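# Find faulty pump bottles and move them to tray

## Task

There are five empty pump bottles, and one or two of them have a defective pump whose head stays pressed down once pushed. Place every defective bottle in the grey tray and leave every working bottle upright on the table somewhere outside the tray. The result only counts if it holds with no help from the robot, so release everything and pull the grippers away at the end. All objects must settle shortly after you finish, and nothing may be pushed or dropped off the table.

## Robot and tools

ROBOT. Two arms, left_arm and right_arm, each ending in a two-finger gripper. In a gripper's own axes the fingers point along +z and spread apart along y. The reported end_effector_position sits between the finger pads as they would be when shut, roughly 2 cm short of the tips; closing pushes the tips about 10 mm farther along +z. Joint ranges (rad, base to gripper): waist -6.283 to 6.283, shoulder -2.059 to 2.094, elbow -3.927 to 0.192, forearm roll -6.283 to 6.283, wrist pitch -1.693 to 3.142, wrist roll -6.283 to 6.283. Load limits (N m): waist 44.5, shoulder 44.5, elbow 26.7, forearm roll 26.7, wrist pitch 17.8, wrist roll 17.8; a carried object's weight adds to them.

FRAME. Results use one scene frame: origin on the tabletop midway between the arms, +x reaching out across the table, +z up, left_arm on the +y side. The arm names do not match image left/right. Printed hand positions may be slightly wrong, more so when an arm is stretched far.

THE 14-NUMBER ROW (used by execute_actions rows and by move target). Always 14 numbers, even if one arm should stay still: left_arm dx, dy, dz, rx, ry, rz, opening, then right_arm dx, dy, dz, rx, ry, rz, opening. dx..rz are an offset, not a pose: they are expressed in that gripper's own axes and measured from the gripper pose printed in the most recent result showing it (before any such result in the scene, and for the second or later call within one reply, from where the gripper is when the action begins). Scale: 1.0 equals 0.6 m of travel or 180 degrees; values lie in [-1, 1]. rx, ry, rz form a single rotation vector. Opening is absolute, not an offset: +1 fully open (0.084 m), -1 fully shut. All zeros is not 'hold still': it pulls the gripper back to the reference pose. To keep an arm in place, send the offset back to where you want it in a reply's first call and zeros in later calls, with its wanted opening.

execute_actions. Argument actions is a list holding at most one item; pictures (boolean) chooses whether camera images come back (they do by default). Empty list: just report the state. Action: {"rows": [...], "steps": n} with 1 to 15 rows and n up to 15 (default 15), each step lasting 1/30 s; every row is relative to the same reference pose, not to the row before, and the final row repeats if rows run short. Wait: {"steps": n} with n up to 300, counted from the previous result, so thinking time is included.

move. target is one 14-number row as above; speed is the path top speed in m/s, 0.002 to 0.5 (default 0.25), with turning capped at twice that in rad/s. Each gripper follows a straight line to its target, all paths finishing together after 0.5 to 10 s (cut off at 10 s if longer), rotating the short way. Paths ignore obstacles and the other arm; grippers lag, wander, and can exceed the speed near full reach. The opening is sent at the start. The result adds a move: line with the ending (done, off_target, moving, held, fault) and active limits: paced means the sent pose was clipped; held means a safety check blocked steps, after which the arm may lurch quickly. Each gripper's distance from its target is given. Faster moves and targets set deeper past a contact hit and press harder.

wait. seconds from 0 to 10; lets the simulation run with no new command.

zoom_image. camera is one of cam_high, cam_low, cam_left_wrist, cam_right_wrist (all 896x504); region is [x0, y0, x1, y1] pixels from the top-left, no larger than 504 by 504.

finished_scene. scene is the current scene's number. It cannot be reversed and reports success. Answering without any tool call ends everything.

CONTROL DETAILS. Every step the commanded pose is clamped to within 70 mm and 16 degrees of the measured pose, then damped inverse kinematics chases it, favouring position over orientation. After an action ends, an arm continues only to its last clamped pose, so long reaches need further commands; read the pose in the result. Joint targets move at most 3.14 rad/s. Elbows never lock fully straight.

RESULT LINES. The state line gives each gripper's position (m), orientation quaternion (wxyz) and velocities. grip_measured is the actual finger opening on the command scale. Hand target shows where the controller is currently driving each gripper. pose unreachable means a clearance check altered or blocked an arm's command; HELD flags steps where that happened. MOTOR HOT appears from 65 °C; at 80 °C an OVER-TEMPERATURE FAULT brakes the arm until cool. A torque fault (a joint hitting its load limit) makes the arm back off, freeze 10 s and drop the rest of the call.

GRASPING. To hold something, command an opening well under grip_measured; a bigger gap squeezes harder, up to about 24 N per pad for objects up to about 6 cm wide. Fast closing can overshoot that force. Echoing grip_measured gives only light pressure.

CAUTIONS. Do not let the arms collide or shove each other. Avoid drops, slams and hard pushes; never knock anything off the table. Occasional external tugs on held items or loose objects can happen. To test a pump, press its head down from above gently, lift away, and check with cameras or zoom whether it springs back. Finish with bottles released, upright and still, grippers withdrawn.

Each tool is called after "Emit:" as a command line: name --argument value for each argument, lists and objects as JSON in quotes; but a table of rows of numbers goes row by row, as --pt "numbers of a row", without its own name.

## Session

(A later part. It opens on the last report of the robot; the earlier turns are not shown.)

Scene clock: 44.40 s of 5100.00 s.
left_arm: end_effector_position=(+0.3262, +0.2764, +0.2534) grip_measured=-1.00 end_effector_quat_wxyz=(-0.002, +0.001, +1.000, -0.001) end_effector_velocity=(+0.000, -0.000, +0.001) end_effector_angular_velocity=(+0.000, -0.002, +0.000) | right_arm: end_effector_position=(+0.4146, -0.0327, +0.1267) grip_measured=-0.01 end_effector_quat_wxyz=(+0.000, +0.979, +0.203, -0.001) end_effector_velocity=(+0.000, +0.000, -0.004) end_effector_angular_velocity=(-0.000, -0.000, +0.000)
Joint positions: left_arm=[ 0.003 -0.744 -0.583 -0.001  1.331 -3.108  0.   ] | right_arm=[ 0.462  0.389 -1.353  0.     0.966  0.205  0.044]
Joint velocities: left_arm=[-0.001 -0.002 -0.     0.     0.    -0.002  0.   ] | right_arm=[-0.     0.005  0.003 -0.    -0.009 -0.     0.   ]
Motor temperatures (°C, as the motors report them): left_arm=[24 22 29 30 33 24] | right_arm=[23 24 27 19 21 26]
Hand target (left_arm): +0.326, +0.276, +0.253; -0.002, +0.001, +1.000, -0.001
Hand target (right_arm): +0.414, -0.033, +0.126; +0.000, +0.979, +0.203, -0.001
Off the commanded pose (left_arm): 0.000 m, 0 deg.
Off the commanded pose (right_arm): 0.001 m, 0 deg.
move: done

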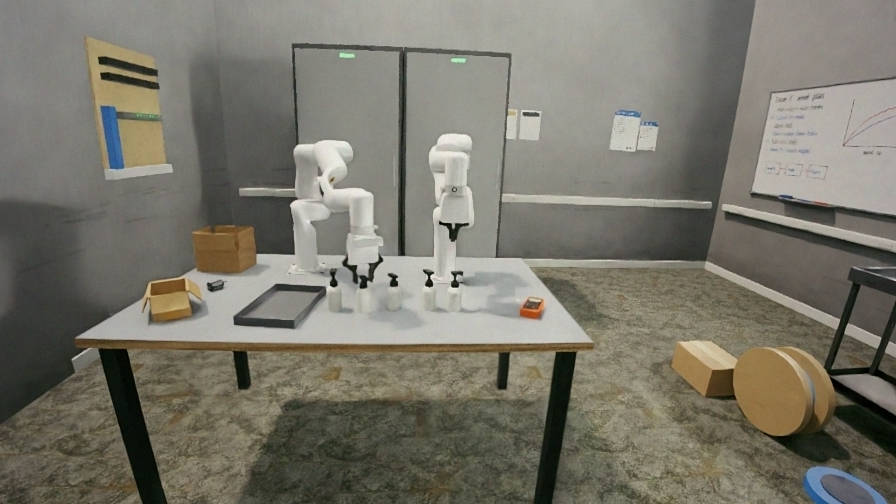

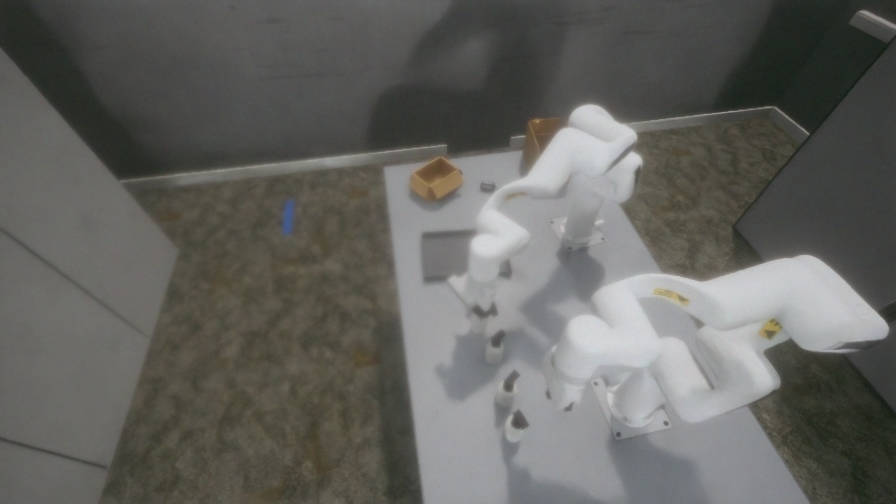

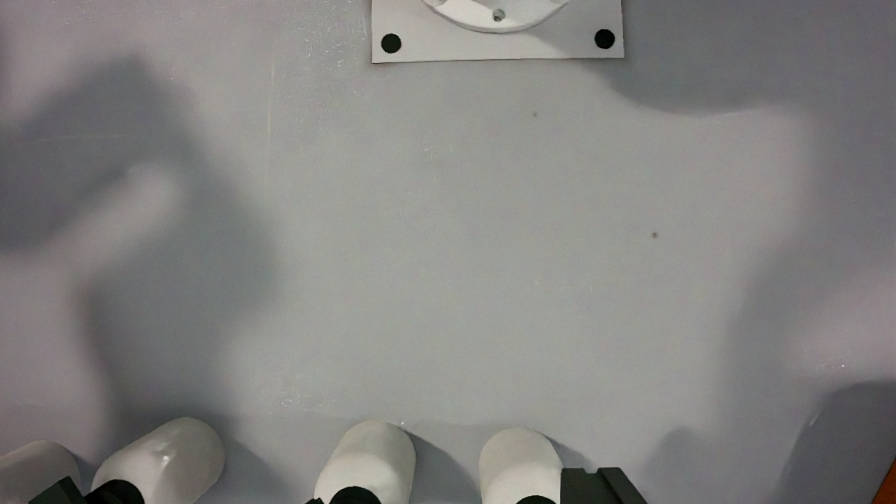

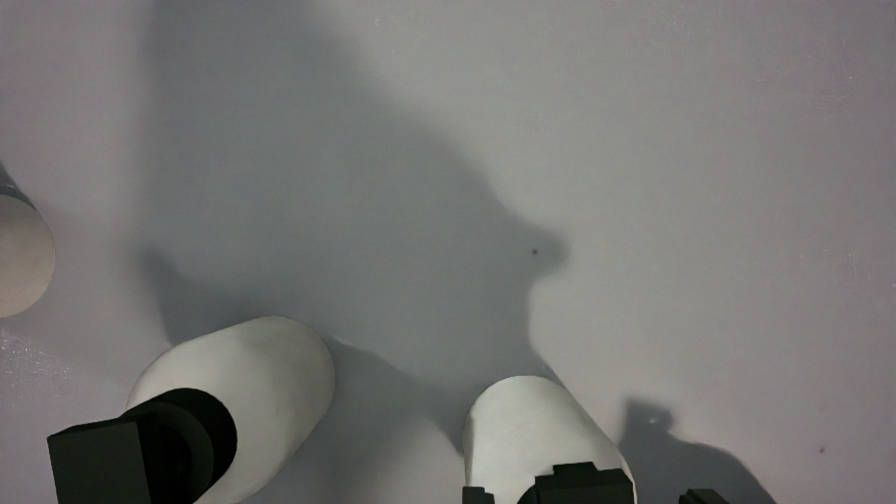

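Emit:
execute_actions --actions '[]'

Emit:
move --target '[0,0,0,0,0,0,-1,0,0,0.023,0,0,0,0]' --speed 0.1

Emit:
move --target '[0,0,0,0,0,0,-1,0,0,0,0,0,0,-0.7]'

Scene clock: 57.47 s of 5100.00 s.
left_arm: end_effector_position=(+0.3262, +0.2764, +0.2534) grip_measured=-1.00 end_effector_quat_wxyz=(-0.002, +0.001, +1.000, -0.001) end_effector_velocity=(+0.000, -0.000, +0.000) end_effector_angular_velocity=(+0.000, -0.002, +0.000) | right_arm: end_effector_position=(+0.4144, -0.0328, +0.1259) grip_measured=-0.01 end_effector_quat_wxyz=(+0.000, +0.979, +0.203, -0.001) end_effector_velocity=(-0.000, -0.000, -0.000) end_effector_angular_velocity=(-0.000, +0.001, -0.000)
Joint positions: left_arm=[ 0.003 -0.744 -0.583 -0.001  1.331 -3.108  0.   ] | right_arm=[ 0.462  0.39  -1.352  0.     0.965  0.205  0.044]
Joint velocities: left_arm=[-0.001 -0.002  0.001  0.    -0.001 -0.001  0.   ] | right_arm=[-0.     0.     0.001  0.001 -0.    -0.    -0.   ]
Motor temperatures (°C, as the motors report them): left_arm=[24 22 29 30 33 24] | right_arm=[23 24 27 19 21 26]
Hand target (left_arm): +0.326, +0.276, +0.253; -0.002, +0.001, +1.000, -0.001
Hand target (right_arm): +0.414, -0.033, +0.126; +0.000, +0.979, +0.203, -0.001
Off the commanded pose (left_arm): 0.000 m, 0 deg.
Off the commanded pose (right_arm): 0.000 m, 0 deg.
Steps of this call (steps 1 to 90: nothing new was sent; then 10.07 s passed at rest). Readings (end_effector_position):
1: left_arm (+0.3262, +0.2764, +0.2534) | right_arm (+0.4146, -0.0327, +0.1266)
2: left_arm (+0.3262, +0.2764, +0.2534) | right_arm (+0.4146, -0.0327, +0.1264)
4: left_arm (+0.3262, +0.2764, +0.2534) | right_arm (+0.4145, -0.0328, +0.1262)
8: left_arm (+0.3262, +0.2764, +0.2534) | right_arm (+0.4145, -0.0328, +0.1260)
90: the state above

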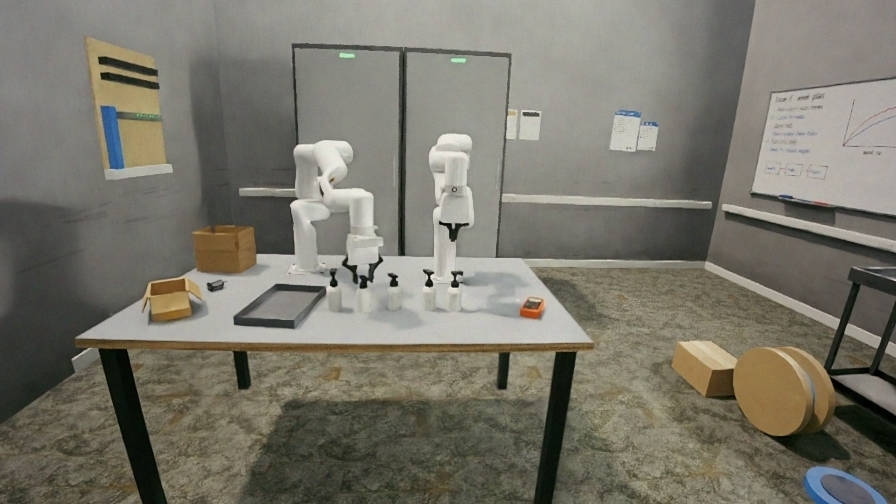

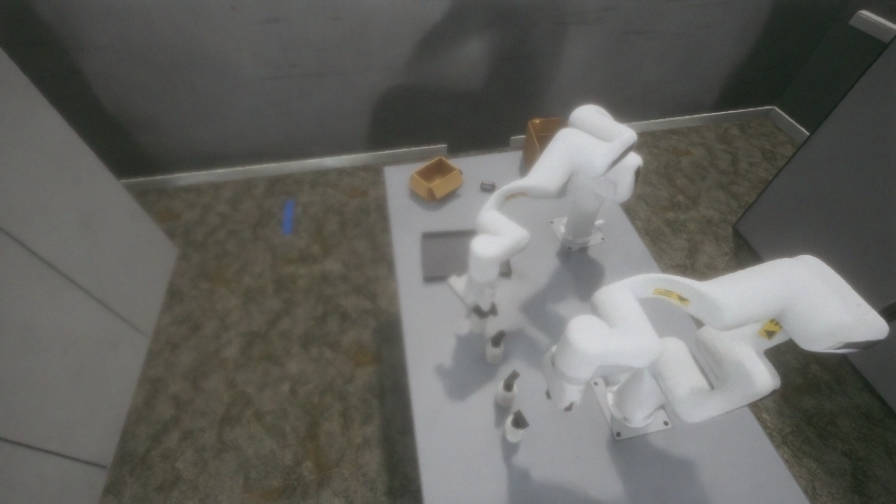

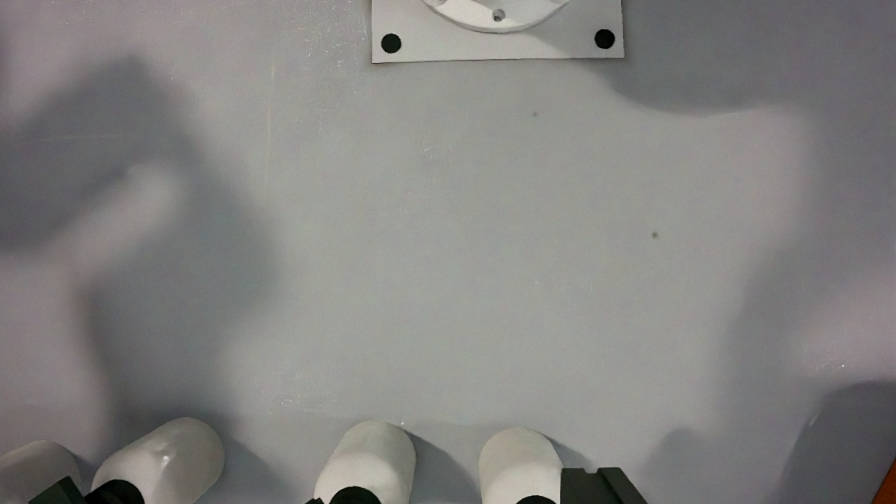

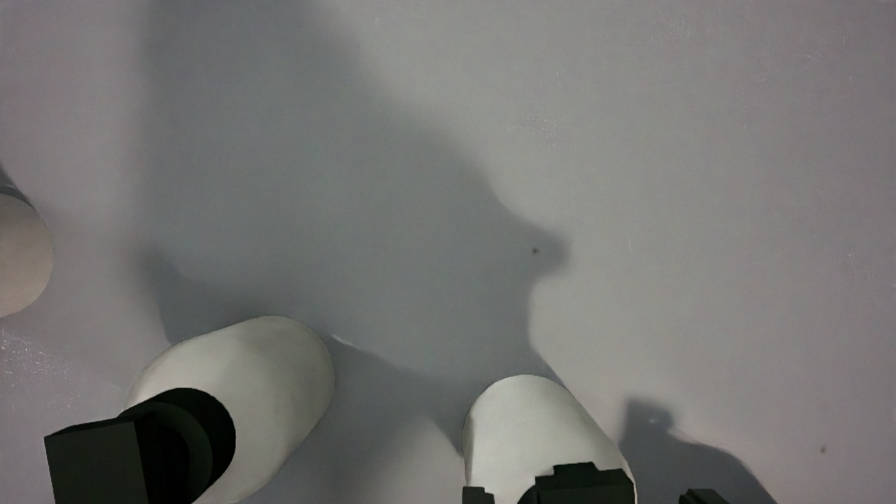

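Scene clock: 58.23 s of 5100.00 s.
left_arm: end_effector_position=(+0.3262, +0.2764, +0.2534) grip_measured=-1.00 end_effector_quat_wxyz=(-0.002, +0.001, +1.000, -0.001) end_effector_velocity=(+0.000, +0.000, +0.000) end_effector_angular_velocity=(-0.000, -0.001, +0.000) | right_arm: end_effector_position=(+0.4144, -0.0328, +0.1125) grip_measured=-0.01 end_effector_quat_wxyz=(+0.000, +0.979, +0.203, -0.001) end_effector_velocity=(+0.001, +0.001, -0.001) end_effector_angular_velocity=(+0.003, -0.004, +0.000)
Joint positions: left_arm=[ 0.003 -0.744 -0.583 -0.001  1.331 -3.108  0.   ] | right_arm=[ 0.462  0.409 -1.338  0.     0.932  0.205  0.044]
Joint velocities: left_arm=[ 0.001 -0.001 -0.    -0.    -0.     0.001  0.   ] | right_arm=[-0.     0.003 -0.001 -0.    -0.007  0.     0.   ]
Motor temperatures (°C, as the motors report them): left_arm=[24 22 29 30 33 24] | right_arm=[23 24 27 19 21 26]
Hand target (left_arm): +0.326, +0.276, +0.253; -0.002, +0.001, +1.000, -0.001
Hand target (right_arm): +0.414, -0.033, +0.112; +0.000, +0.979, +0.203, -0.001
Off the commanded pose (left_arm): 0.000 m, 0 deg.
Off the commanded pose (right_arm): 0.000 m, 0 deg.
move: done

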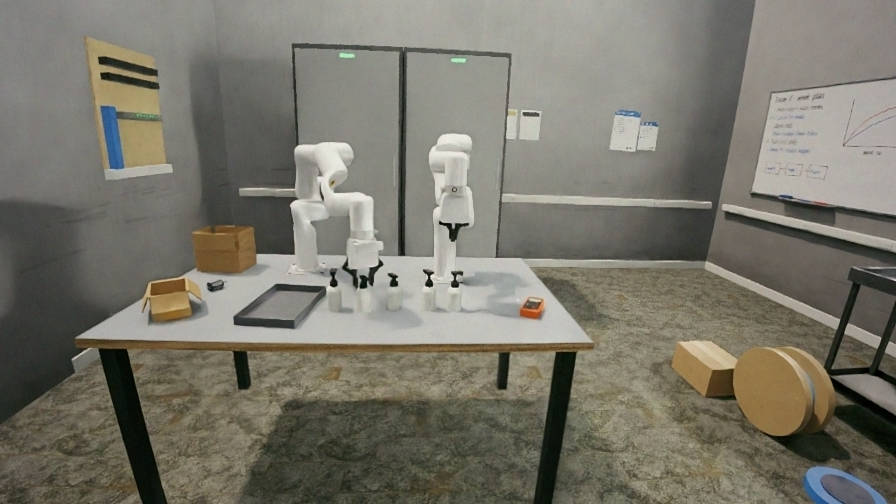

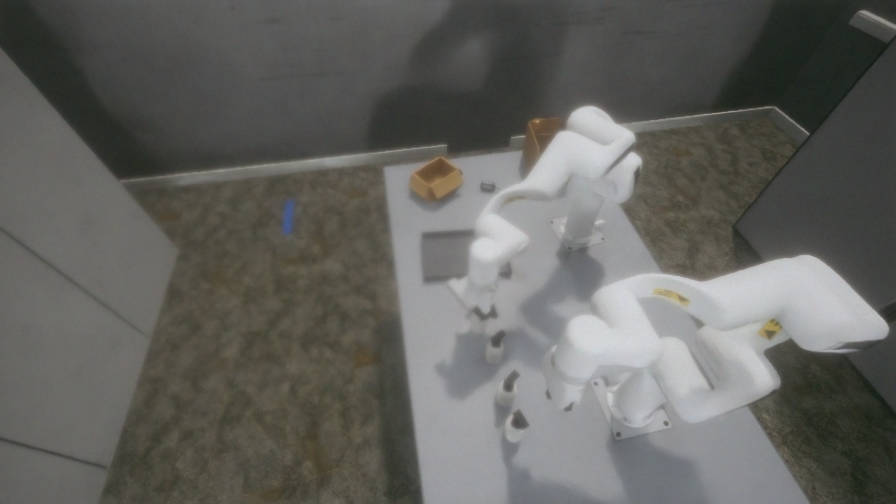

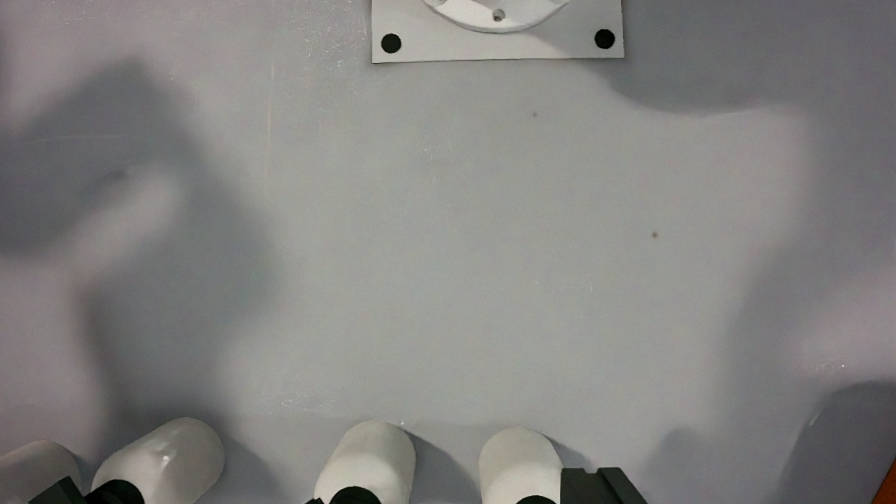

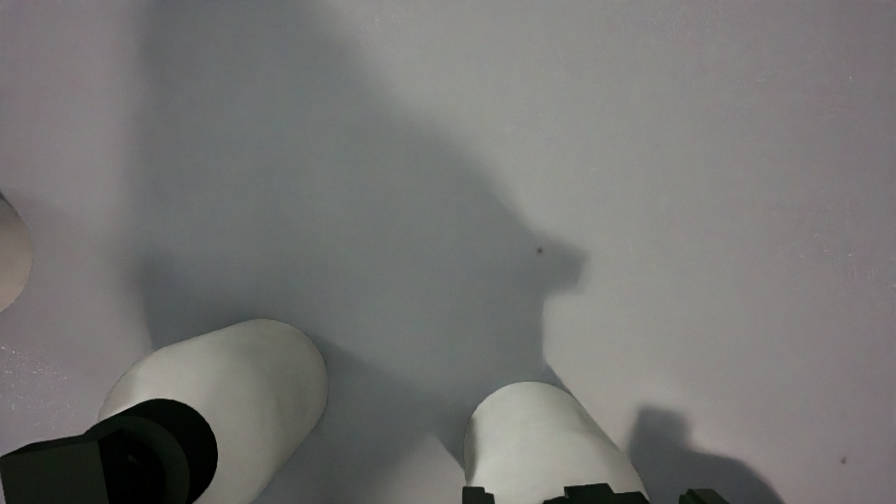

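Scene clock: 58.73 s of 5100.00 s.
left_arm: end_effector_position=(+0.3262, +0.2764, +0.2534) grip_measured=-1.00 end_effector_quat_wxyz=(-0.002, +0.001, +1.000, -0.001) end_effector_velocity=(+0.000, -0.000, +0.000) end_effector_angular_velocity=(-0.000, -0.001, +0.000) | right_arm: end_effector_position=(+0.4144, -0.0328, +0.1125) grip_measured=-0.39 end_effector_quat_wxyz=(+0.000, +0.979, +0.203, -0.001) end_effector_velocity=(-0.000, -0.000, -0.000) end_effector_angular_velocity=(-0.001, +0.000, +0.000)
Joint positions: left_arm=[ 0.003 -0.744 -0.583 -0.001  1.331 -3.108  0.   ] | right_arm=[ 0.462  0.409 -1.338  0.     0.932  0.205  0.027]
Joint velocities: left_arm=[-0.    -0.001  0.    -0.    -0.    -0.     0.   ] | right_arm=[-0.     0.    -0.    -0.     0.001 -0.     0.   ]
Motor temperatures (°C, as the motors report them): left_arm=[24 22 29 30 33 24] | right_arm=[23 24 27 19 21 26]
Hand target (left_arm): +0.326, +0.276, +0.253; -0.002, +0.001, +1.000, -0.001
Hand target (right_arm): +0.414, -0.033, +0.112; +0.000, +0.979, +0.203, -0.001
Off the commanded pose (left_arm): 0.000 m, 0 deg.
Off the commanded pose (right_arm): 0.000 m, 0 deg.
move: done

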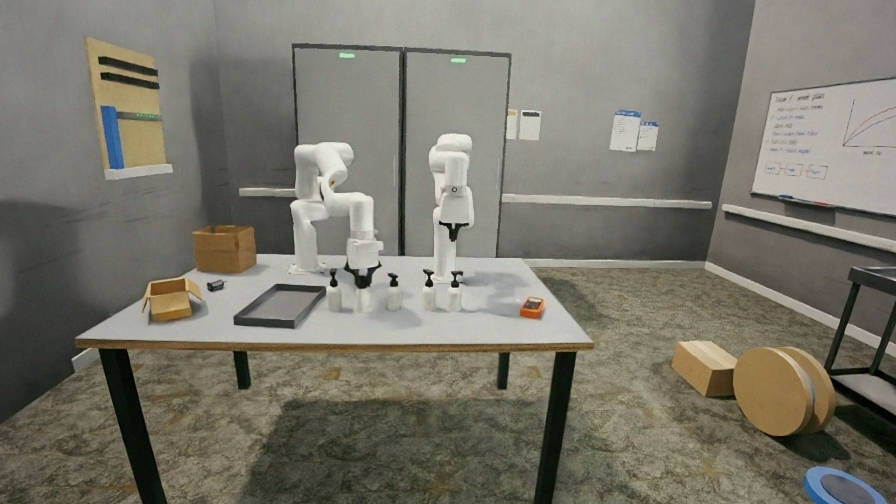

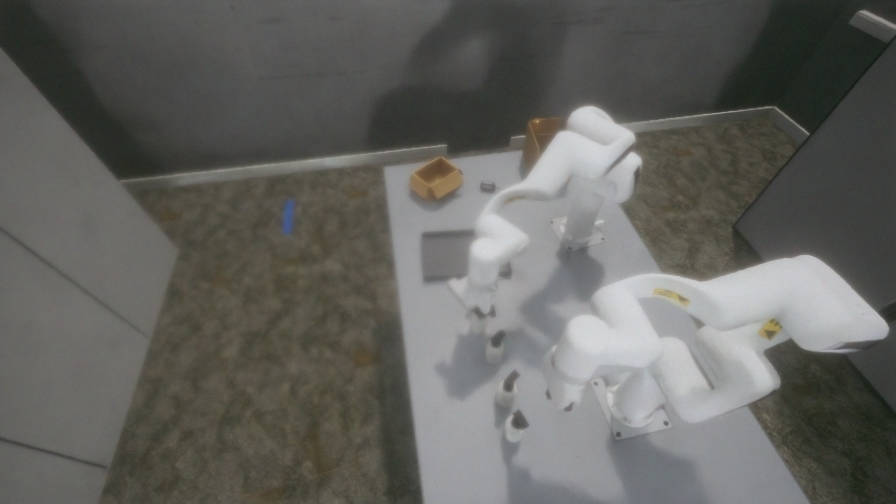

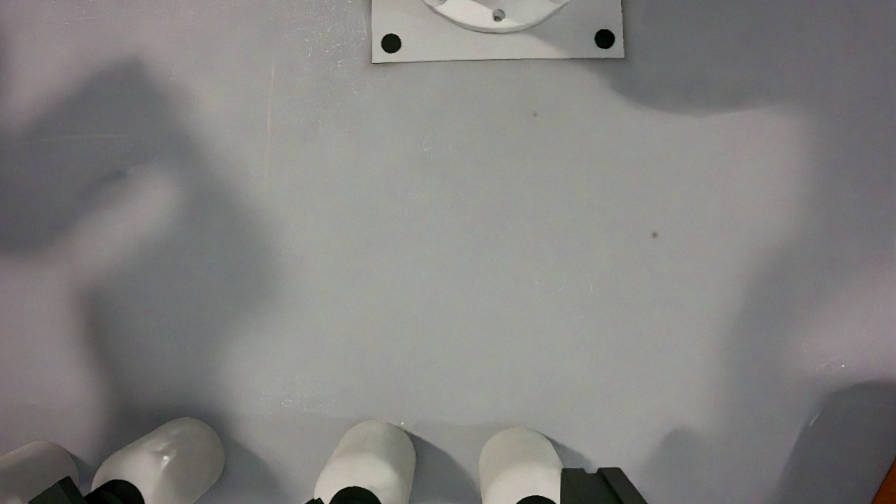

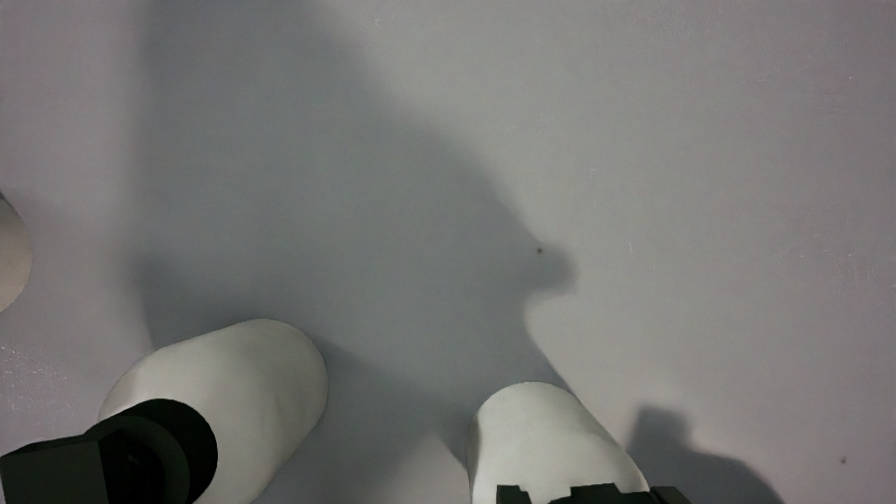

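Emit:
move --target '[0,0,0,0,0,0,0.1,0,0,-0.28,0,0,0,-0.8]'

Emit:
move --target '[-0.099,-0.351,0.11,0,0,-0.16,0.1,-0.128,0.493,0,0,0,0,-0.8]'

Emit:
move --target '[0,0,0.06,0,0,0,0.1,0,0,0.25,0,0,0,-0.8]' --speed 0.2

Scene clock: 63.97 s of 5100.00 s.
left_arm: end_effector_position=(+0.3262, +0.2764, +0.2534) grip_measured=+0.09 end_effector_quat_wxyz=(-0.002, +0.001, +1.000, -0.001) end_effector_velocity=(-0.000, -0.000, -0.000) end_effector_angular_velocity=(-0.000, +0.001, -0.000) | right_arm: end_effector_position=(+0.4151, -0.0329, +0.2801) grip_measured=-0.39 end_effector_quat_wxyz=(+0.001, +0.979, +0.203, -0.001) end_effector_velocity=(-0.000, +0.000, +0.002) end_effector_angular_velocity=(+0.000, +0.001, -0.000)
Joint positions: left_arm=[ 0.003 -0.744 -0.583 -0.001  1.331 -3.108  0.048] | right_arm=[ 0.461  0.289 -1.659 -0.     1.372  0.205  0.027]
Joint velocities: left_arm=[-0.  0.  0. -0.  0.  0. -0.] | right_arm=[ 0.     0.    -0.006  0.001  0.007  0.    -0.   ]
Motor temperatures (°C, as the motors report them): left_arm=[24 22 29 30 33 24] | right_arm=[23 24 27 19 21 26]
Hand target (left_arm): +0.326, +0.276, +0.253; -0.002, +0.001, +1.000, -0.001
Hand target (right_arm): +0.415, -0.033, +0.280; +0.001, +0.979, +0.203, -0.001
Off the commanded pose (left_arm): 0.000 m, 0 deg.
Off the commanded pose (right_arm): 0.001 m, 0 deg.
After step 100, 0.50 s passed at rest.
move: done

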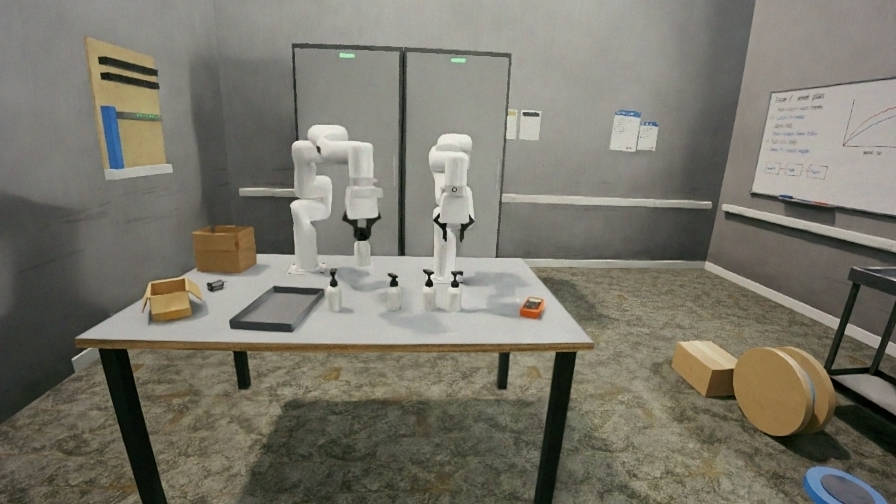

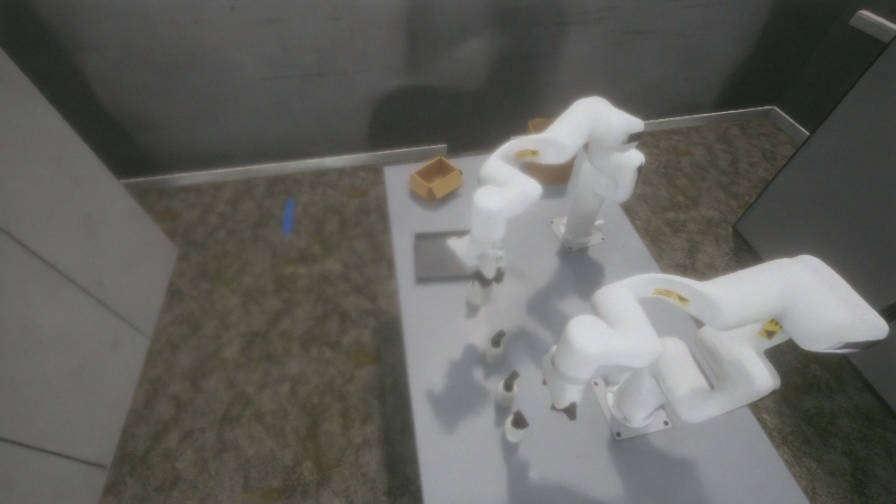

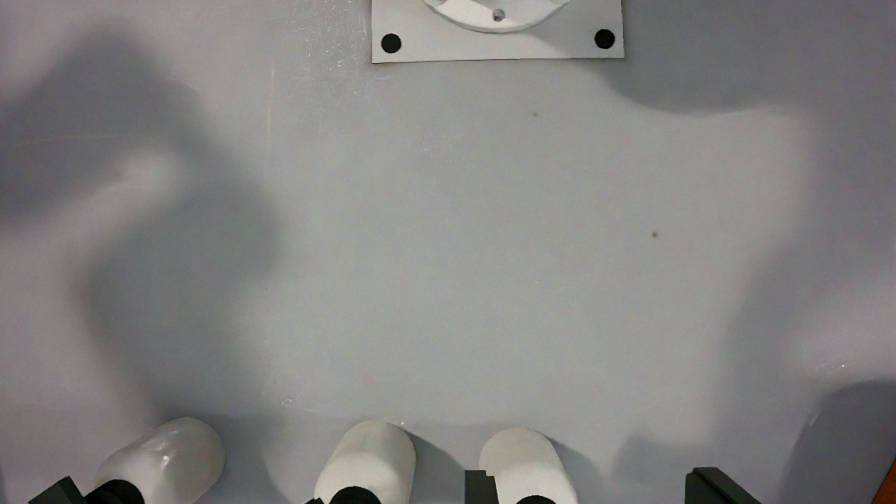

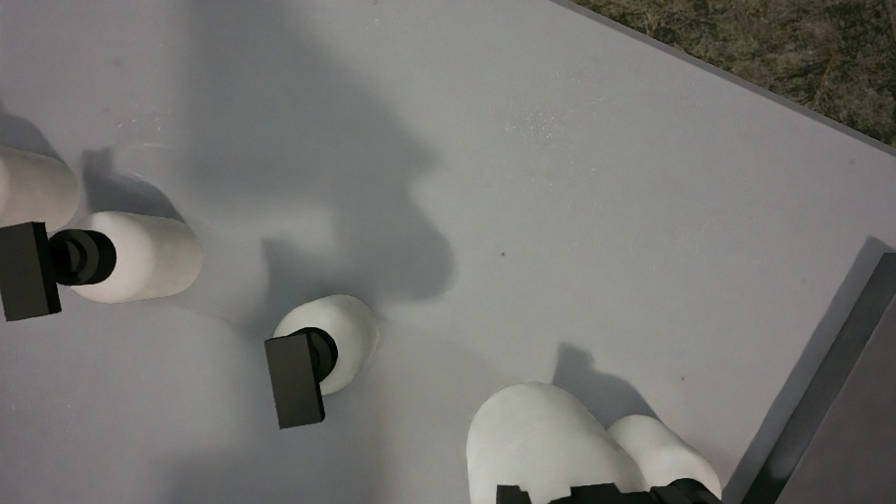

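Scene clock: 65.97 s of 5100.00 s.
left_arm: end_effector_position=(+0.3849, +0.0658, +0.1879) grip_measured=+0.09 end_effector_quat_wxyz=(-0.001, -0.248, +0.969, +0.000) end_effector_velocity=(+0.000, -0.000, -0.001) end_effector_angular_velocity=(+0.002, +0.002, +0.001) | right_arm: end_effector_position=(+0.4622, -0.3347, +0.2808) grip_measured=-0.39 end_effector_quat_wxyz=(+0.001, +0.979, +0.203, -0.001) end_effector_velocity=(-0.003, -0.001, -0.012) end_effector_angular_velocity=(+0.000, +0.026, -0.001)
Joint positions: left_arm=[-0.575 -0.25  -0.76  -0.002  1.013 -4.188  0.048] | right_arm=[-0.112  0.087 -1.398 -0.003  1.312 -0.368  0.027]
Joint velocities: left_arm=[-0.001  0.004 -0.002  0.001 -0.    -0.003  0.   ] | right_arm=[-0.002  0.013  0.013  0.001 -0.    -0.001 -0.   ]
Motor temperatures (°C, as the motors report them): left_arm=[24 22 29 30 33 24] | right_arm=[23 24 27 19 21 26]
Hand target (left_arm): +0.385, +0.066, +0.188; -0.001, -0.248, +0.969, +0.000
Hand target (right_arm): +0.462, -0.335, +0.280; +0.001, +0.979, +0.203, -0.002
Off the commanded pose (left_arm): 0.001 m, 0 deg.
Off the commanded pose (right_arm): 0.000 m, 0 deg.
move: done

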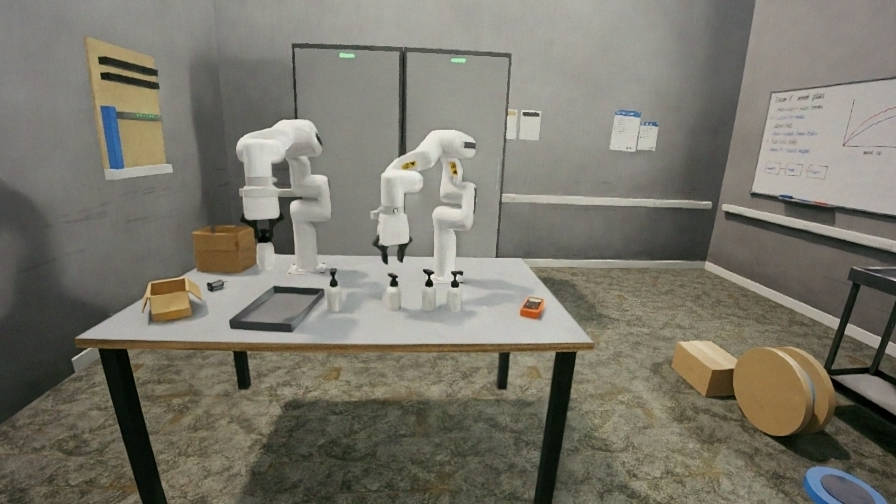

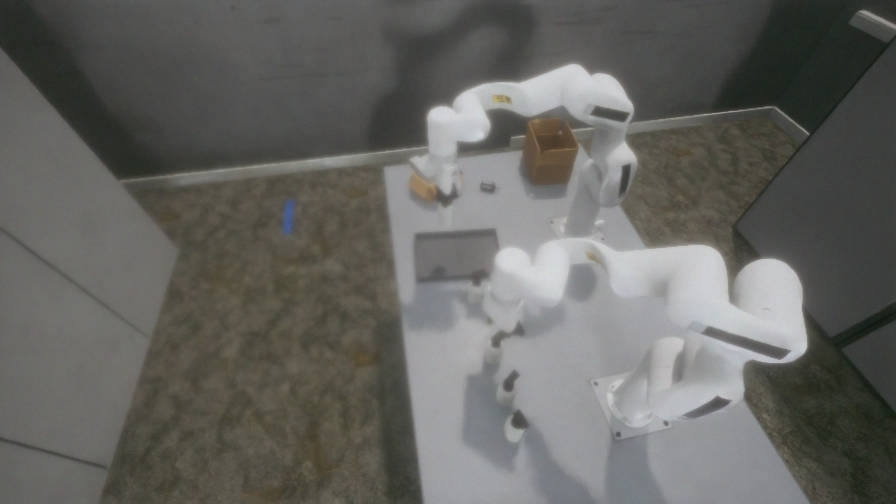

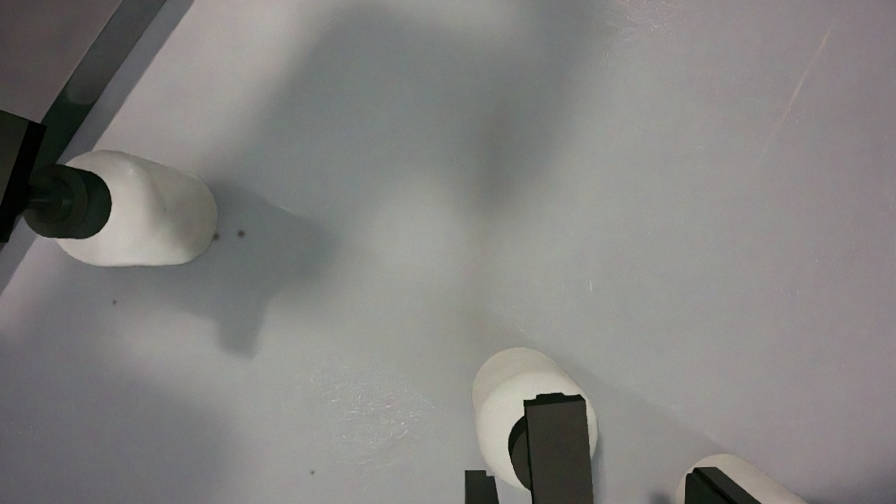

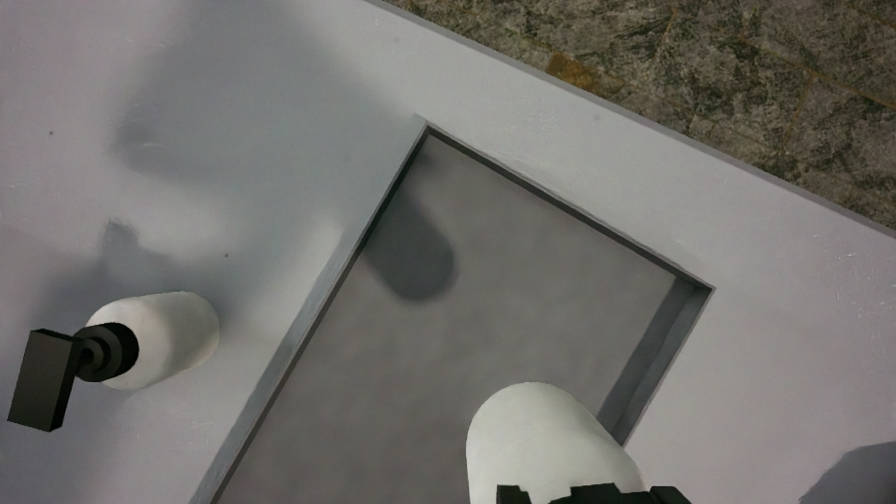

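Scene clock: 67.33 s of 5100.00 s.
left_arm: end_effector_position=(+0.3849, +0.0656, +0.1520) grip_measured=+0.09 end_effector_quat_wxyz=(-0.001, -0.248, +0.969, -0.000) end_effector_velocity=(-0.000, +0.000, -0.001) end_effector_angular_velocity=(+0.001, +0.001, +0.002) | right_arm: end_effector_position=(+0.4620, -0.3347, +0.1313) grip_measured=-0.39 end_effector_quat_wxyz=(+0.001, +0.979, +0.203, -0.001) end_effector_velocity=(-0.001, -0.000, -0.003) end_effector_angular_velocity=(-0.000, +0.003, +0.000)
Joint positions: left_arm=[-0.576 -0.198 -0.7   -0.003  0.9   -4.188  0.048] | right_arm=[-0.112  0.21  -1.113 -0.003  0.904 -0.367  0.027]
Joint velocities: left_arm=[ 0.     0.001  0.001 -0.    -0.001 -0.002  0.   ] | right_arm=[-0.     0.004  0.003 -0.    -0.005 -0.    -0.   ]
Motor temperatures (°C, as the motors report them): left_arm=[24 22 29 30 33 24] | right_arm=[23 24 27 19 21 26]
Hand target (left_arm): +0.385, +0.066, +0.152; -0.001, -0.248, +0.969, -0.000
Hand target (right_arm): +0.462, -0.335, +0.131; +0.001, +0.979, +0.203, -0.001
Off the commanded pose (left_arm): 0.000 m, 0 deg.
Off the commanded pose (right_arm): 0.001 m, 0 deg.
move: done

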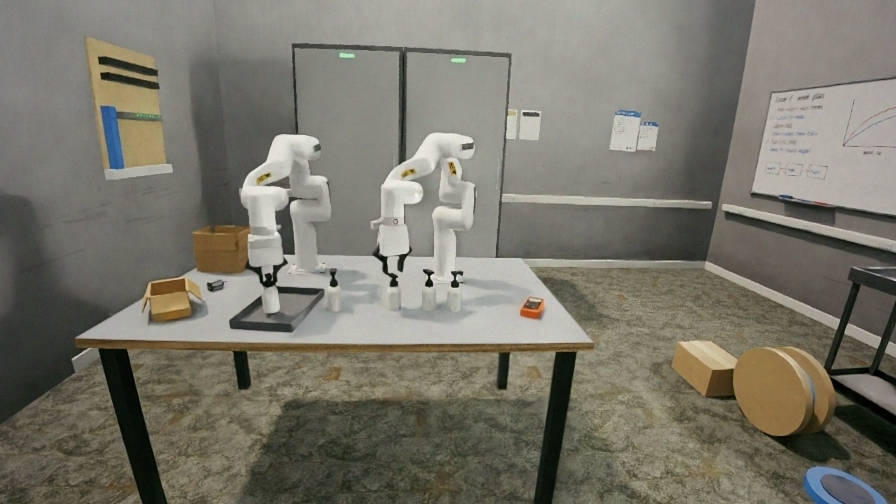

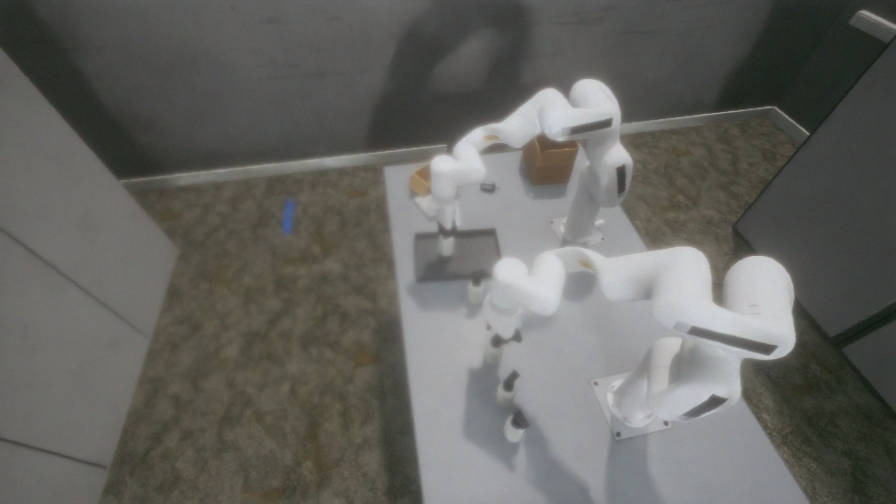

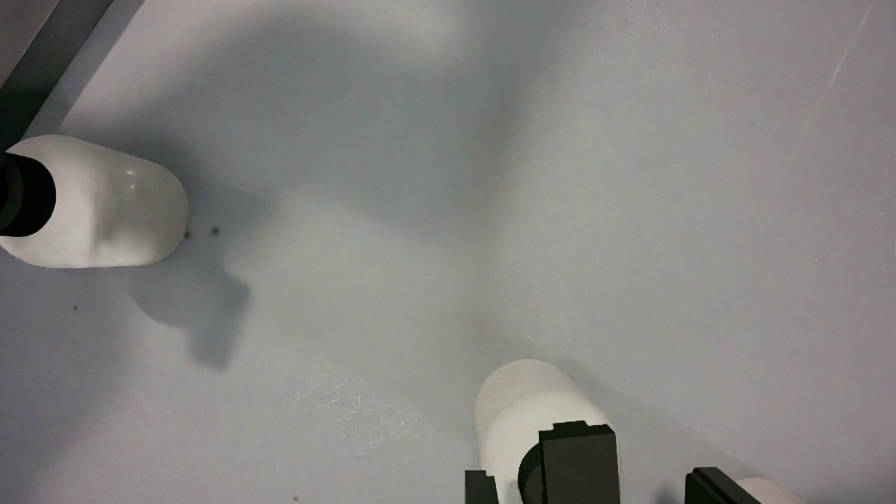

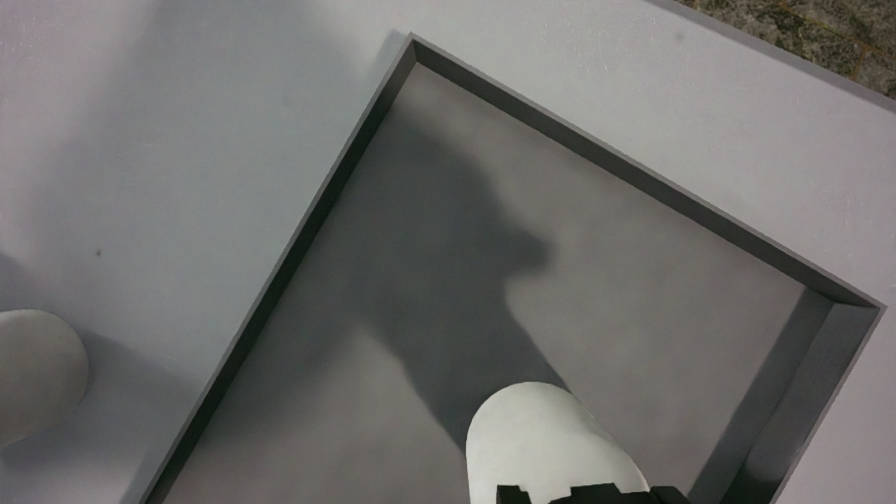

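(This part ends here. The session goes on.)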